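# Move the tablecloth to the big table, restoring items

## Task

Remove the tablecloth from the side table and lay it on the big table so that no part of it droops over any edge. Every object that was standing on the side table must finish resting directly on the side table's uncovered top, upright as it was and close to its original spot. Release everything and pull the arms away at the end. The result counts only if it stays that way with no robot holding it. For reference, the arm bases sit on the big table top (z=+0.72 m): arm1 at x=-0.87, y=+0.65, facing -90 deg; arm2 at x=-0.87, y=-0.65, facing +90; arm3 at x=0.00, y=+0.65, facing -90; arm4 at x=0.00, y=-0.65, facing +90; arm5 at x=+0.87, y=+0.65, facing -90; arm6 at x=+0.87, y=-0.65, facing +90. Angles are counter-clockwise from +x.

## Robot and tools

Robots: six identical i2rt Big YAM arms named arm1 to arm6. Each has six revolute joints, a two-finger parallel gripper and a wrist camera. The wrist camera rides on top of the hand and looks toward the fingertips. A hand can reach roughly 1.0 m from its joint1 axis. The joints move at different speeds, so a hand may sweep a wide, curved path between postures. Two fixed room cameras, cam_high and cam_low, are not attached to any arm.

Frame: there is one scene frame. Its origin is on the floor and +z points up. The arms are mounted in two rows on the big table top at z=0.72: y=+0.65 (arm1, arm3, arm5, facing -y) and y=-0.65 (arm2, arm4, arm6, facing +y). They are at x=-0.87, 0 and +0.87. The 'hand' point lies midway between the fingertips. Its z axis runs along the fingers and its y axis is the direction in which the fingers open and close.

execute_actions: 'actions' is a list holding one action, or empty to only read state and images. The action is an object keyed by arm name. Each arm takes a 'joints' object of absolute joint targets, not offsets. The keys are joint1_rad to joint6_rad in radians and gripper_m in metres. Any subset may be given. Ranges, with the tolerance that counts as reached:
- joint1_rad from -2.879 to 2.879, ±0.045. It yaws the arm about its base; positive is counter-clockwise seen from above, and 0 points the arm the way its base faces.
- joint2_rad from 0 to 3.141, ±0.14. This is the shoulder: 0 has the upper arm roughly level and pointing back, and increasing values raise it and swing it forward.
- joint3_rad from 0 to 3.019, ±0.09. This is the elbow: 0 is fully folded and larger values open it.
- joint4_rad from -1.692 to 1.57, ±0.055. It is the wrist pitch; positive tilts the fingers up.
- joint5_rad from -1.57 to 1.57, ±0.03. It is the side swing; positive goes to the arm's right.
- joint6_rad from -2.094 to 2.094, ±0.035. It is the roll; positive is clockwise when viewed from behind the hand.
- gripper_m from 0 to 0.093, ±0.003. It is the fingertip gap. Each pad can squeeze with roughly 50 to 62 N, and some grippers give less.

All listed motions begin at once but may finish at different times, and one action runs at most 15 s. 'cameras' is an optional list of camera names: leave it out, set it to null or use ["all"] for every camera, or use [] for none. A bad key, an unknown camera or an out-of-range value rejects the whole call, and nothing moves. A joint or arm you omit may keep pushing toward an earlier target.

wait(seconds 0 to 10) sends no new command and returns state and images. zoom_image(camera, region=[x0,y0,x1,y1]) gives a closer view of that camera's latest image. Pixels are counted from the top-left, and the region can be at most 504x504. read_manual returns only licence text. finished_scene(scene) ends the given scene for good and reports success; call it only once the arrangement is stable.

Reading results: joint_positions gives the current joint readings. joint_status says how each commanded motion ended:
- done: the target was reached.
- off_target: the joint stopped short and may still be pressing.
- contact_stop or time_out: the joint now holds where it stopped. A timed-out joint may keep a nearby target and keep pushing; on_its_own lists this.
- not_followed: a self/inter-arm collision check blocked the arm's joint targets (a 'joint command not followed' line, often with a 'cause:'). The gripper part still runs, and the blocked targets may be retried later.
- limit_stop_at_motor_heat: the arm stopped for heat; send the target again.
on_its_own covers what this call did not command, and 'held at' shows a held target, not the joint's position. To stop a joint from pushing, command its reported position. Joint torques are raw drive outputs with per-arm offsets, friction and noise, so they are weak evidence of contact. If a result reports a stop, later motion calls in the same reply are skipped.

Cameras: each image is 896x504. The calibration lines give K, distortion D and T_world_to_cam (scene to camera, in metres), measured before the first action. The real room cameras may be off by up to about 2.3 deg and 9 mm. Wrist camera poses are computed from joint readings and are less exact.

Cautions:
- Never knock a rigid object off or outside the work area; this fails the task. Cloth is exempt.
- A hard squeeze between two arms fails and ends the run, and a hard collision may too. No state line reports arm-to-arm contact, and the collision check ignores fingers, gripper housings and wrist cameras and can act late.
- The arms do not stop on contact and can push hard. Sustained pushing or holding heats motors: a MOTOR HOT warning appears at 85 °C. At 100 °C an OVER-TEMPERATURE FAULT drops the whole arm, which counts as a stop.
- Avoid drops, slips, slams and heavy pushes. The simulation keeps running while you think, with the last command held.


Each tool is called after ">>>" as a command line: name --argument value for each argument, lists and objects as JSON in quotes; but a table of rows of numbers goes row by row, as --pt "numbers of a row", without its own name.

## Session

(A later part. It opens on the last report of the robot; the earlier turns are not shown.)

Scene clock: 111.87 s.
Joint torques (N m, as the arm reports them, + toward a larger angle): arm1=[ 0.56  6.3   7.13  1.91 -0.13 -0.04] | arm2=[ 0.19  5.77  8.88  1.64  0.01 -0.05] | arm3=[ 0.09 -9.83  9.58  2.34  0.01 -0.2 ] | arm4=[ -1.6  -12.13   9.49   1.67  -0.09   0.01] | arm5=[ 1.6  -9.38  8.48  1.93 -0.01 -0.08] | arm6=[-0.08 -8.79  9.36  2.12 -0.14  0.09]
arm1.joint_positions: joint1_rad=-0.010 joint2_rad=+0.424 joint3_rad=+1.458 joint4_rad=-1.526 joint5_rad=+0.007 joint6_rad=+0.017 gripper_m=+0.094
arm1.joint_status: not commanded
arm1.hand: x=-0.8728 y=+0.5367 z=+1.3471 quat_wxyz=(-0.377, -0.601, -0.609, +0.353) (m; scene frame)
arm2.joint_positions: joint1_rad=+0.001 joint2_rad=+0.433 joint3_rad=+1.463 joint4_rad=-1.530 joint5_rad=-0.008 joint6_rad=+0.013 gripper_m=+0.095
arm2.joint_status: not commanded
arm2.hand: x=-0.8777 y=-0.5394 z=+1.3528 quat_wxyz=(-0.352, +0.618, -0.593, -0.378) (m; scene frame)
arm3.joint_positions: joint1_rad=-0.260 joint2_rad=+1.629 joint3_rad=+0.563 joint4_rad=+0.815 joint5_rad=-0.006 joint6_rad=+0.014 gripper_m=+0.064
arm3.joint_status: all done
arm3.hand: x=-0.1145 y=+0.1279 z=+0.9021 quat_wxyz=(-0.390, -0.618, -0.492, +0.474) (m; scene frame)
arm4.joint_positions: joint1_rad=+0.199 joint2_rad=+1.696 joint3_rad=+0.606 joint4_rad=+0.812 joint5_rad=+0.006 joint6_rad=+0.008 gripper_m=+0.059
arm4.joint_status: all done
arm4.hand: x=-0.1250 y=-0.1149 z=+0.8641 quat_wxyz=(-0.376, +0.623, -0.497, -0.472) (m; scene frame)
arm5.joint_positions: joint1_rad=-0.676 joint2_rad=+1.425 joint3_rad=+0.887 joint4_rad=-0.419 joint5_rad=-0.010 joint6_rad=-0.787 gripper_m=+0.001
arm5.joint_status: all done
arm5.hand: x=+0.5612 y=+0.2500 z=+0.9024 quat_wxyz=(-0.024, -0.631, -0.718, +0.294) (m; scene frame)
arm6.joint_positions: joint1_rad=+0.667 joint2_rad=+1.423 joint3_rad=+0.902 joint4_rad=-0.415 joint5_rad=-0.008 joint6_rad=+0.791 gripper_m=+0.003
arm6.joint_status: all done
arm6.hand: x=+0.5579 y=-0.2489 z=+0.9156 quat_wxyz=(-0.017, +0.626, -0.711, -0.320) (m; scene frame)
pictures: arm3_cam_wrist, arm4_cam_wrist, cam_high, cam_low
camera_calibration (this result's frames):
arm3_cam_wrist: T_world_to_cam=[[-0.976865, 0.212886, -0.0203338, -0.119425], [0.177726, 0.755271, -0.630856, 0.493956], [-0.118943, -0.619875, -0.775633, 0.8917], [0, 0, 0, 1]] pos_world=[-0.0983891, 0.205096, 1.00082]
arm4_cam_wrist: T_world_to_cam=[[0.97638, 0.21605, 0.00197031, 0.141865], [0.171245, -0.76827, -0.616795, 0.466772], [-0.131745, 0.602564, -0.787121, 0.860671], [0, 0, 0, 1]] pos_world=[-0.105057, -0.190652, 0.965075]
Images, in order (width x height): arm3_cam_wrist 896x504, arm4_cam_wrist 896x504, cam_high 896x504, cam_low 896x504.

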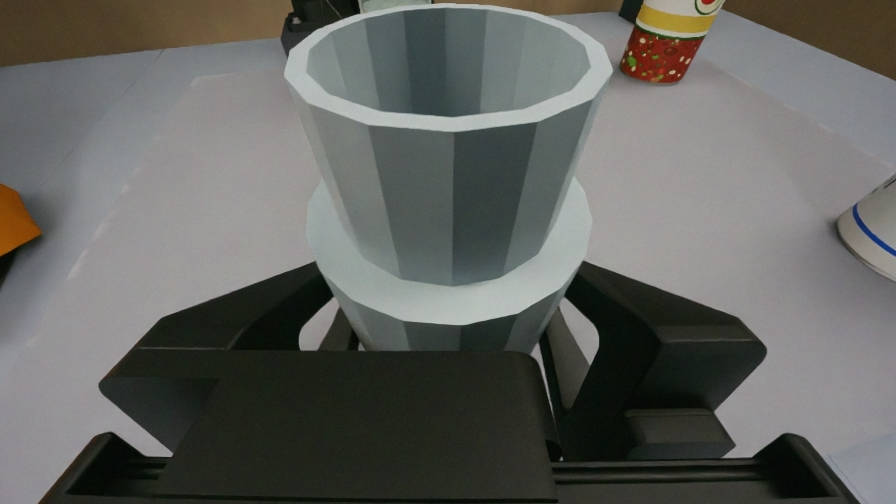

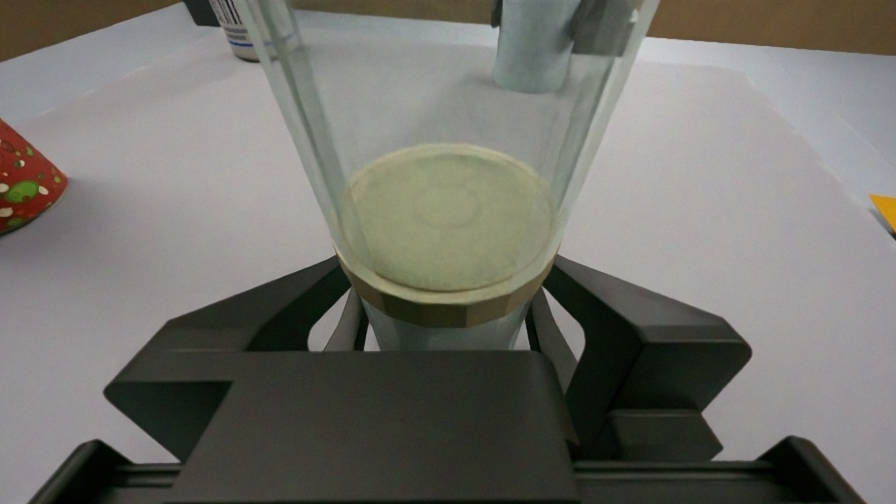

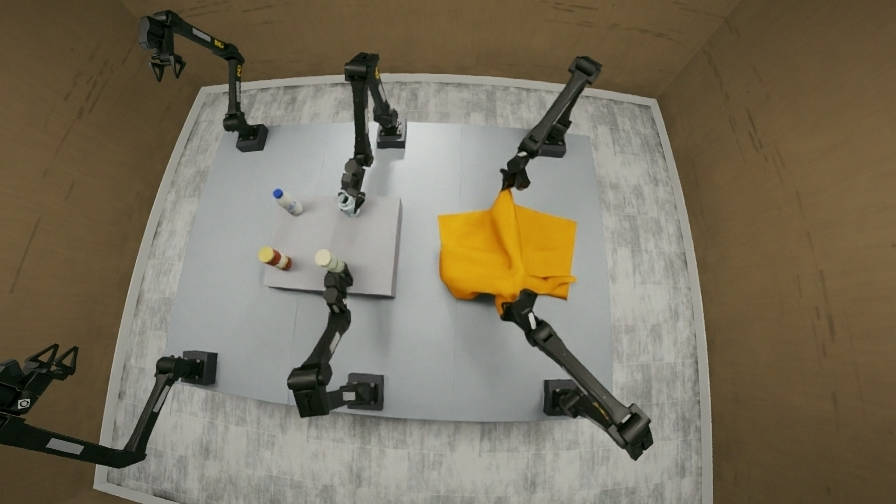

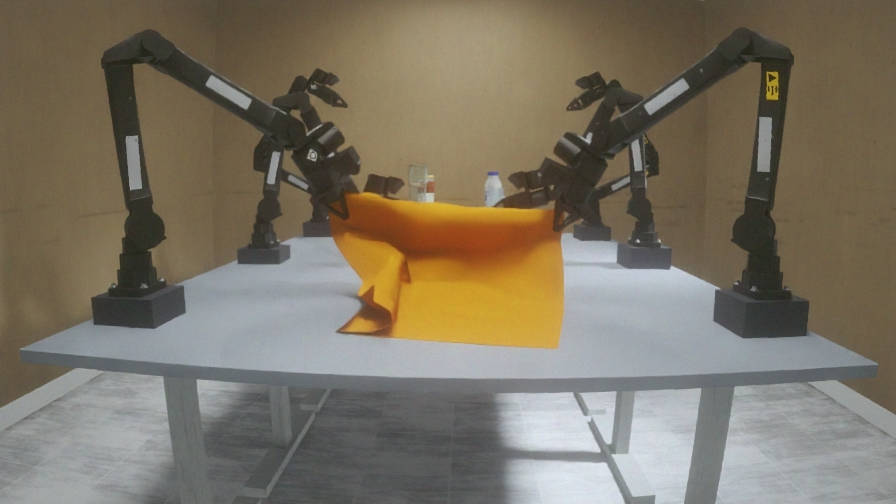

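>>> execute_actions --actions '[{"arm4":{"joints":{"gripper_m":0.093}},"arm3":{"joints":{"gripper_m":0.093}},"arm6":{"joints":{"joint1_rad":0.72,"joint2_rad":1.68,"joint3_rad":0.95}},"arm5":{"joints":{"joint1_rad":-0.73,"joint2_rad":1.65,"joint3_rad":0.95}}}]' --cameras '[]'

>>> execute_actions --actions '[{"arm4":{"joints":{"joint2_rad":1.40,"joint3_rad":0.30,"joint4_rad":0.9}},"arm3":{"joints":{"joint2_rad":1.38,"joint3_rad":0.27,"joint4_rad":0.9}},"arm6":{"joints":{"gripper_m":0.093}},"arm5":{"joints":{"gripper_m":0.093}}}]' --cameras '[]'

>>> execute_actions --actions '[{"arm4":{"joints":{"joint2_rad":0.7,"joint3_rad":0.2}},"arm3":{"joints":{"joint2_rad":0.7,"joint3_rad":0.2}},"arm6":{"joints":{"joint2_rad":0.9,"joint4_rad":-1.0}},"arm5":{"joints":{"joint2_rad":0.9,"joint4_rad":-1.0}}}]' --cameras '["cam_high","cam_low"]'

Scene clock: 119.50 s.
Joint torques (N m, as the arm reports them, + toward a larger angle): arm1=[ 0.47  6.43  7.09  1.89 -0.12 -0.04] | arm2=[ 0.32  6.08  8.82  1.58  0.03 -0.05] | arm3=[  0.36 -10.19   9.54   2.49  -0.01  -0.19] | arm4=[ -1.11 -12.29   8.95   1.76  -0.09   0.05] | arm5=[  1.5  -12.34   8.83   1.22   0.14  -0.08] | arm6=[ -0.06 -11.86  11.42   1.53  -0.43   0.1 ]
arm1.joint_positions: joint1_rad=-0.010 joint2_rad=+0.424 joint3_rad=+1.458 joint4_rad=-1.526 joint5_rad=+0.007 joint6_rad=+0.017 gripper_m=+0.094
arm1.joint_status: not commanded
arm1.hand: x=-0.8728 y=+0.5367 z=+1.3471 quat_wxyz=(-0.377, -0.601, -0.609, +0.353) (m; scene frame)
arm2.joint_positions: joint1_rad=+0.001 joint2_rad=+0.433 joint3_rad=+1.463 joint4_rad=-1.530 joint5_rad=-0.008 joint6_rad=+0.013 gripper_m=+0.095
arm2.joint_status: not commanded
arm2.hand: x=-0.8777 y=-0.5394 z=+1.3528 quat_wxyz=(-0.352, +0.618, -0.593, -0.378) (m; scene frame)
arm3.joint_positions: joint1_rad=-0.260 joint2_rad=+1.629 joint3_rad=+0.563 joint4_rad=+0.815 joint5_rad=-0.006 joint6_rad=+0.014 gripper_m=+0.093
arm3.joint_status: all done
arm3.hand: x=-0.1145 y=+0.1279 z=+0.9021 quat_wxyz=(-0.390, -0.618, -0.492, +0.474) (m; scene frame)
arm4.joint_positions: joint1_rad=+0.199 joint2_rad=+1.696 joint3_rad=+0.607 joint4_rad=+0.812 joint5_rad=+0.006 joint6_rad=+0.008 gripper_m=+0.093
arm4.joint_status: all done
arm4.hand: x=-0.1250 y=-0.1147 z=+0.8643 quat_wxyz=(-0.376, +0.623, -0.497, -0.472) (m; scene frame)
arm5.joint_positions: joint1_rad=-0.724 joint2_rad=+1.656 joint3_rad=+0.929 joint4_rad=-0.412 joint5_rad=-0.014 joint6_rad=-0.787 gripper_m=+0.001
arm5.joint_status: all done
arm5.hand: x=+0.5398 y=+0.2612 z=+0.8089 quat_wxyz=(-0.015, -0.663, -0.719, +0.206) (m; scene frame)
arm6.joint_positions: joint1_rad=+0.714 joint2_rad=+1.682 joint3_rad=+0.919 joint4_rad=-0.407 joint5_rad=-0.001 joint6_rad=+0.791 gripper_m=+0.003
arm6.joint_status: all done
arm6.hand: x=+0.5441 y=-0.2667 z=+0.7973 quat_wxyz=(-0.009, +0.662, -0.720, -0.207) (m; scene frame)
pictures: none
No camera images: the call's "cameras" was empty. Leave "cameras" out to get every camera's image.

Scene clock: 120.60 s.
Joint torques (N m, as the arm reports them, + toward a larger angle): arm1=[ 0.55  6.36  7.08  1.91 -0.13 -0.04] | arm2=[ 0.93  6.21  8.88  1.69  0.   -0.03] | arm3=[ 0.63 -4.78  6.73  2.99 -0.01 -0.19] | arm4=[-1.26 -7.13  6.07  2.03 -0.13  0.02] | arm5=[  1.26 -12.16   8.77   1.25   0.05  -0.12] | arm6=[ -0.05 -12.12  11.62   1.47  -0.16   0.11]
arm1.joint_positions: joint1_rad=-0.010 joint2_rad=+0.424 joint3_rad=+1.458 joint4_rad=-1.526 joint5_rad=+0.007 joint6_rad=+0.017 gripper_m=+0.094
arm1.joint_status: not commanded
arm1.hand: x=-0.8728 y=+0.5367 z=+1.3471 quat_wxyz=(-0.377, -0.601, -0.609, +0.353) (m; scene frame)
arm2.joint_positions: joint1_rad=+0.001 joint2_rad=+0.433 joint3_rad=+1.463 joint4_rad=-1.530 joint5_rad=-0.008 joint6_rad=+0.013 gripper_m=+0.095
arm2.joint_status: not commanded
arm2.hand: x=-0.8777 y=-0.5394 z=+1.3528 quat_wxyz=(-0.352, +0.618, -0.593, -0.378) (m; scene frame)
arm3.joint_positions: joint1_rad=-0.260 joint2_rad=+1.375 joint3_rad=+0.273 joint4_rad=+0.887 joint5_rad=-0.006 joint6_rad=+0.014 gripper_m=+0.093
arm3.joint_status: all done
arm3.hand: x=-0.0915 y=+0.2324 z=+0.9147 quat_wxyz=(-0.399, -0.609, -0.485, +0.485) (m; scene frame)
arm4.joint_positions: joint1_rad=+0.199 joint2_rad=+1.400 joint3_rad=+0.302 joint4_rad=+0.882 joint5_rad=+0.006 joint6_rad=+0.008 gripper_m=+0.093
arm4.joint_status: all done
arm4.hand: x=-0.0996 y=-0.2233 z=+0.8944 quat_wxyz=(-0.391, +0.608, -0.486, -0.491) (m; scene frame)
arm5.joint_positions: joint1_rad=-0.724 joint2_rad=+1.656 joint3_rad=+0.929 joint4_rad=-0.412 joint5_rad=-0.011 joint6_rad=-0.787 gripper_m=+0.093
arm5.joint_status: all done
arm5.hand: x=+0.5394 y=+0.2615 z=+0.8089 quat_wxyz=(-0.014, -0.663, -0.719, +0.206) (m; scene frame)
arm6.joint_positions: joint1_rad=+0.714 joint2_rad=+1.682 joint3_rad=+0.919 joint4_rad=-0.407 joint5_rad=-0.008 joint6_rad=+0.791 gripper_m=+0.093
arm6.joint_status: all done
arm6.hand: x=+0.5430 y=-0.2676 z=+0.7973 quat_wxyz=(-0.006, +0.663, -0.720, -0.207) (m; scene frame)
pictures: none
No camera images: the call's "cameras" was empty. Leave "cameras" out to get every camera's image.

Scene clock: 122.00 s.
Joint torques (N m, as the arm reports them, + toward a larger angle): arm1=[ 0.56  6.52  7.07  1.88 -0.13 -0.05] | arm2=[ 0.47  6.16  8.94  1.64  0.03 -0.07] | arm3=[ 0.37  1.63 11.52  2.53  0.   -0.19] | arm4=[-1.23 -0.65 10.36  1.56 -0.11  0.  ] | arm5=[ 1.29 -3.66 11.49  0.91  0.05 -0.09] | arm6=[ 0.02 -1.83 14.54  0.78 -0.16  0.09]
arm1.joint_positions: joint1_rad=-0.010 joint2_rad=+0.424 joint3_rad=+1.458 joint4_rad=-1.526 joint5_rad=+0.007 joint6_rad=+0.017 gripper_m=+0.094
arm1.joint_status: not commanded
arm1.hand: x=-0.8728 y=+0.5367 z=+1.3471 quat_wxyz=(-0.377, -0.601, -0.609, +0.353) (m; scene frame)
arm2.joint_positions: joint1_rad=+0.001 joint2_rad=+0.433 joint3_rad=+1.463 joint4_rad=-1.530 joint5_rad=-0.008 joint6_rad=+0.013 gripper_m=+0.095
arm2.joint_status: not commanded
arm2.hand: x=-0.8777 y=-0.5394 z=+1.3528 quat_wxyz=(-0.352, +0.618, -0.593, -0.378) (m; scene frame)
arm3.joint_positions: joint1_rad=-0.260 joint2_rad=+0.700 joint3_rad=+0.200 joint4_rad=+0.889 joint5_rad=-0.006 joint6_rad=+0.014 gripper_m=+0.093
arm3.joint_status: all done
arm3.hand: x=-0.0725 y=+0.3197 z=+1.1294 quat_wxyz=(-0.527, -0.434, -0.347, +0.643) (m; scene frame)
arm4.joint_positions: joint1_rad=+0.199 joint2_rad=+0.704 joint3_rad=+0.196 joint4_rad=+0.885 joint5_rad=+0.006 joint6_rad=+0.008 gripper_m=+0.093
arm4.joint_status: all done
arm4.hand: x=-0.0777 y=-0.3206 z=+1.1038 quat_wxyz=(-0.514, +0.438, -0.350, -0.649) (m; scene frame)
arm5.joint_positions: joint1_rad=-0.724 joint2_rad=+0.893 joint3_rad=+0.929 joint4_rad=-0.988 joint5_rad=-0.011 joint6_rad=-0.787 gripper_m=+0.093
arm5.joint_status: all done
arm5.hand: x=+0.6330 y=+0.3714 z=+1.0675 quat_wxyz=(-0.017, -0.647, -0.702, +0.296) (m; scene frame)
arm6.joint_positions: joint1_rad=+0.714 joint2_rad=+0.892 joint3_rad=+0.919 joint4_rad=-0.982 joint5_rad=-0.008 joint6_rad=+0.791 gripper_m=+0.093
arm6.joint_status: all done
arm6.hand: x=+0.6375 y=-0.3803 z=+1.0633 quat_wxyz=(-0.009, +0.644, -0.699, -0.311) (m; scene frame)
pictures: cam_high, cam_low
Images, in order (width x height): cam_high 896x504, cam_low 896x504.

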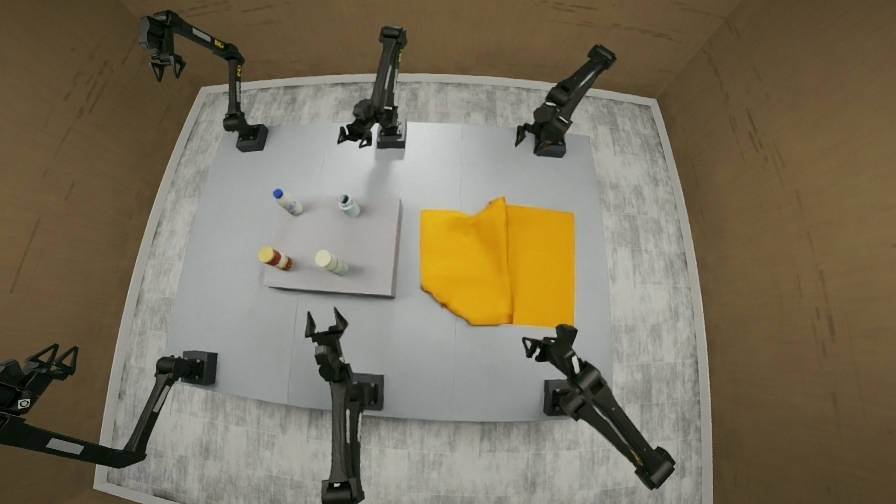

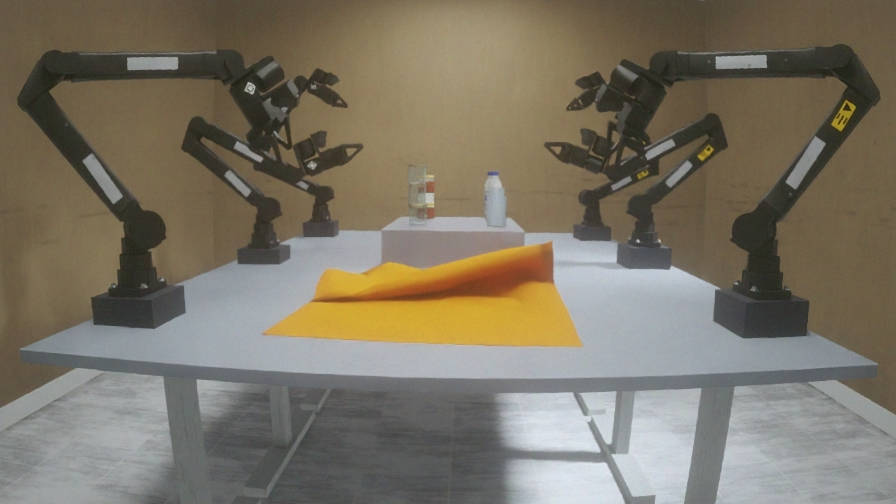

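>>> execute_actions --actions '[]' --cameras '["cam_high","cam_low"]'

>>> zoom_image --camera "cam_low" --region '[380, 155, 530, 240]'

Scene clock: 124.53 s.
Joint torques (N m, as the arm reports them, + toward a larger angle): arm1=[ 0.61  6.23  7.09  1.86 -0.12 -0.05] | arm2=[ 0.51  6.35  8.71  1.61  0.03 -0.06] | arm3=[ 0.58  1.75 11.58  2.33 -0.01 -0.21] | arm4=[-0.13 -0.71 10.47  1.77 -0.06  0.  ] | arm5=[ 1.13 -3.78 11.46  0.92  0.05 -0.08] | arm6=[ 0.03 -1.9  14.49  0.8  -0.16  0.09]
arm1.joint_positions: joint1_rad=-0.010 joint2_rad=+0.424 joint3_rad=+1.458 joint4_rad=-1.526 joint5_rad=+0.007 joint6_rad=+0.017 gripper_m=+0.094
arm1.joint_status: not commanded
arm1.hand: x=-0.8728 y=+0.5367 z=+1.3471 quat_wxyz=(-0.377, -0.601, -0.609, +0.353) (m; scene frame)
arm2.joint_positions: joint1_rad=+0.001 joint2_rad=+0.433 joint3_rad=+1.463 joint4_rad=-1.530 joint5_rad=-0.008 joint6_rad=+0.013 gripper_m=+0.095
arm2.joint_status: not commanded
arm2.hand: x=-0.8777 y=-0.5394 z=+1.3528 quat_wxyz=(-0.352, +0.618, -0.593, -0.378) (m; scene frame)
arm3.joint_positions: joint1_rad=-0.260 joint2_rad=+0.700 joint3_rad=+0.200 joint4_rad=+0.889 joint5_rad=-0.006 joint6_rad=+0.014 gripper_m=+0.093
arm3.joint_status: all done
arm3.hand: x=-0.0725 y=+0.3197 z=+1.1294 quat_wxyz=(-0.527, -0.434, -0.347, +0.643) (m; scene frame)
arm4.joint_positions: joint1_rad=+0.199 joint2_rad=+0.704 joint3_rad=+0.196 joint4_rad=+0.885 joint5_rad=+0.006 joint6_rad=+0.008 gripper_m=+0.093
arm4.joint_status: all done
arm4.hand: x=-0.0777 y=-0.3206 z=+1.1038 quat_wxyz=(-0.514, +0.438, -0.350, -0.649) (m; scene frame)
arm5.joint_positions: joint1_rad=-0.724 joint2_rad=+0.893 joint3_rad=+0.929 joint4_rad=-0.988 joint5_rad=-0.011 joint6_rad=-0.787 gripper_m=+0.093
arm5.joint_status: all done
arm5.hand: x=+0.6330 y=+0.3714 z=+1.0675 quat_wxyz=(-0.017, -0.647, -0.702, +0.296) (m; scene frame)
arm6.joint_positions: joint1_rad=+0.714 joint2_rad=+0.892 joint3_rad=+0.919 joint4_rad=-0.982 joint5_rad=-0.008 joint6_rad=+0.791 gripper_m=+0.093
arm6.joint_status: all done
arm6.hand: x=+0.6375 y=-0.3803 z=+1.0633 quat_wxyz=(-0.009, +0.644, -0.699, -0.311) (m; scene frame)
pictures: cam_high, cam_low
Images, in order (width x height): cam_high 896x504, cam_low 896x504.

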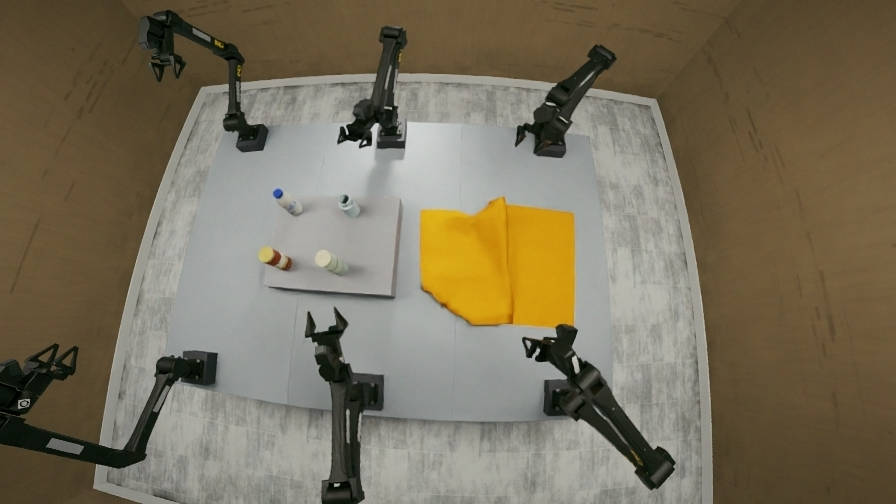

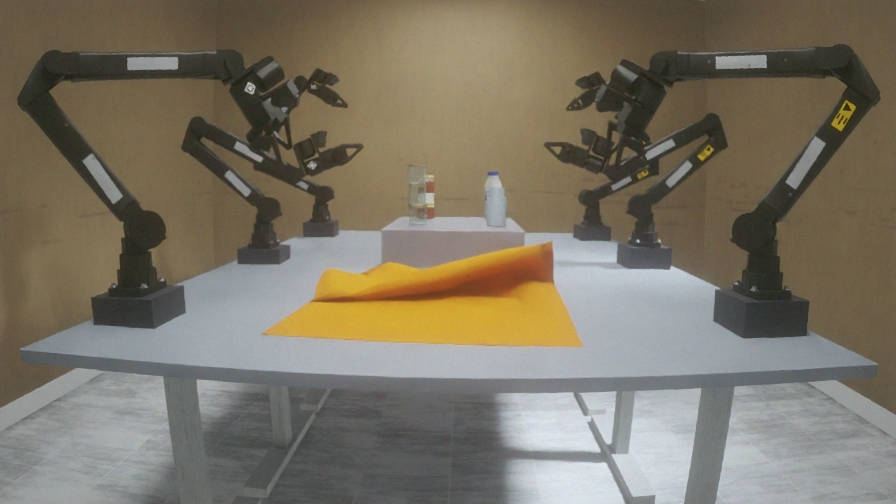

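Region (380, 155, 530, 240) of cam_low's 896x504 image, scaled by 3.360, with more detail than that image has; it fills the top 286 rows of this view, and the rest is white.

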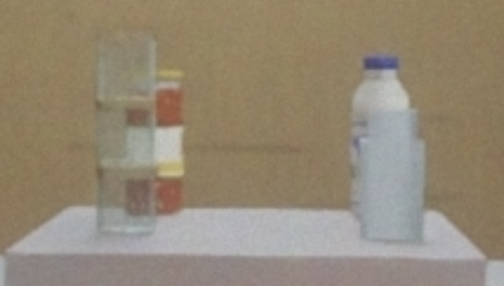

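>>> finished_scene --scene 1

The scene is finished: the task was done.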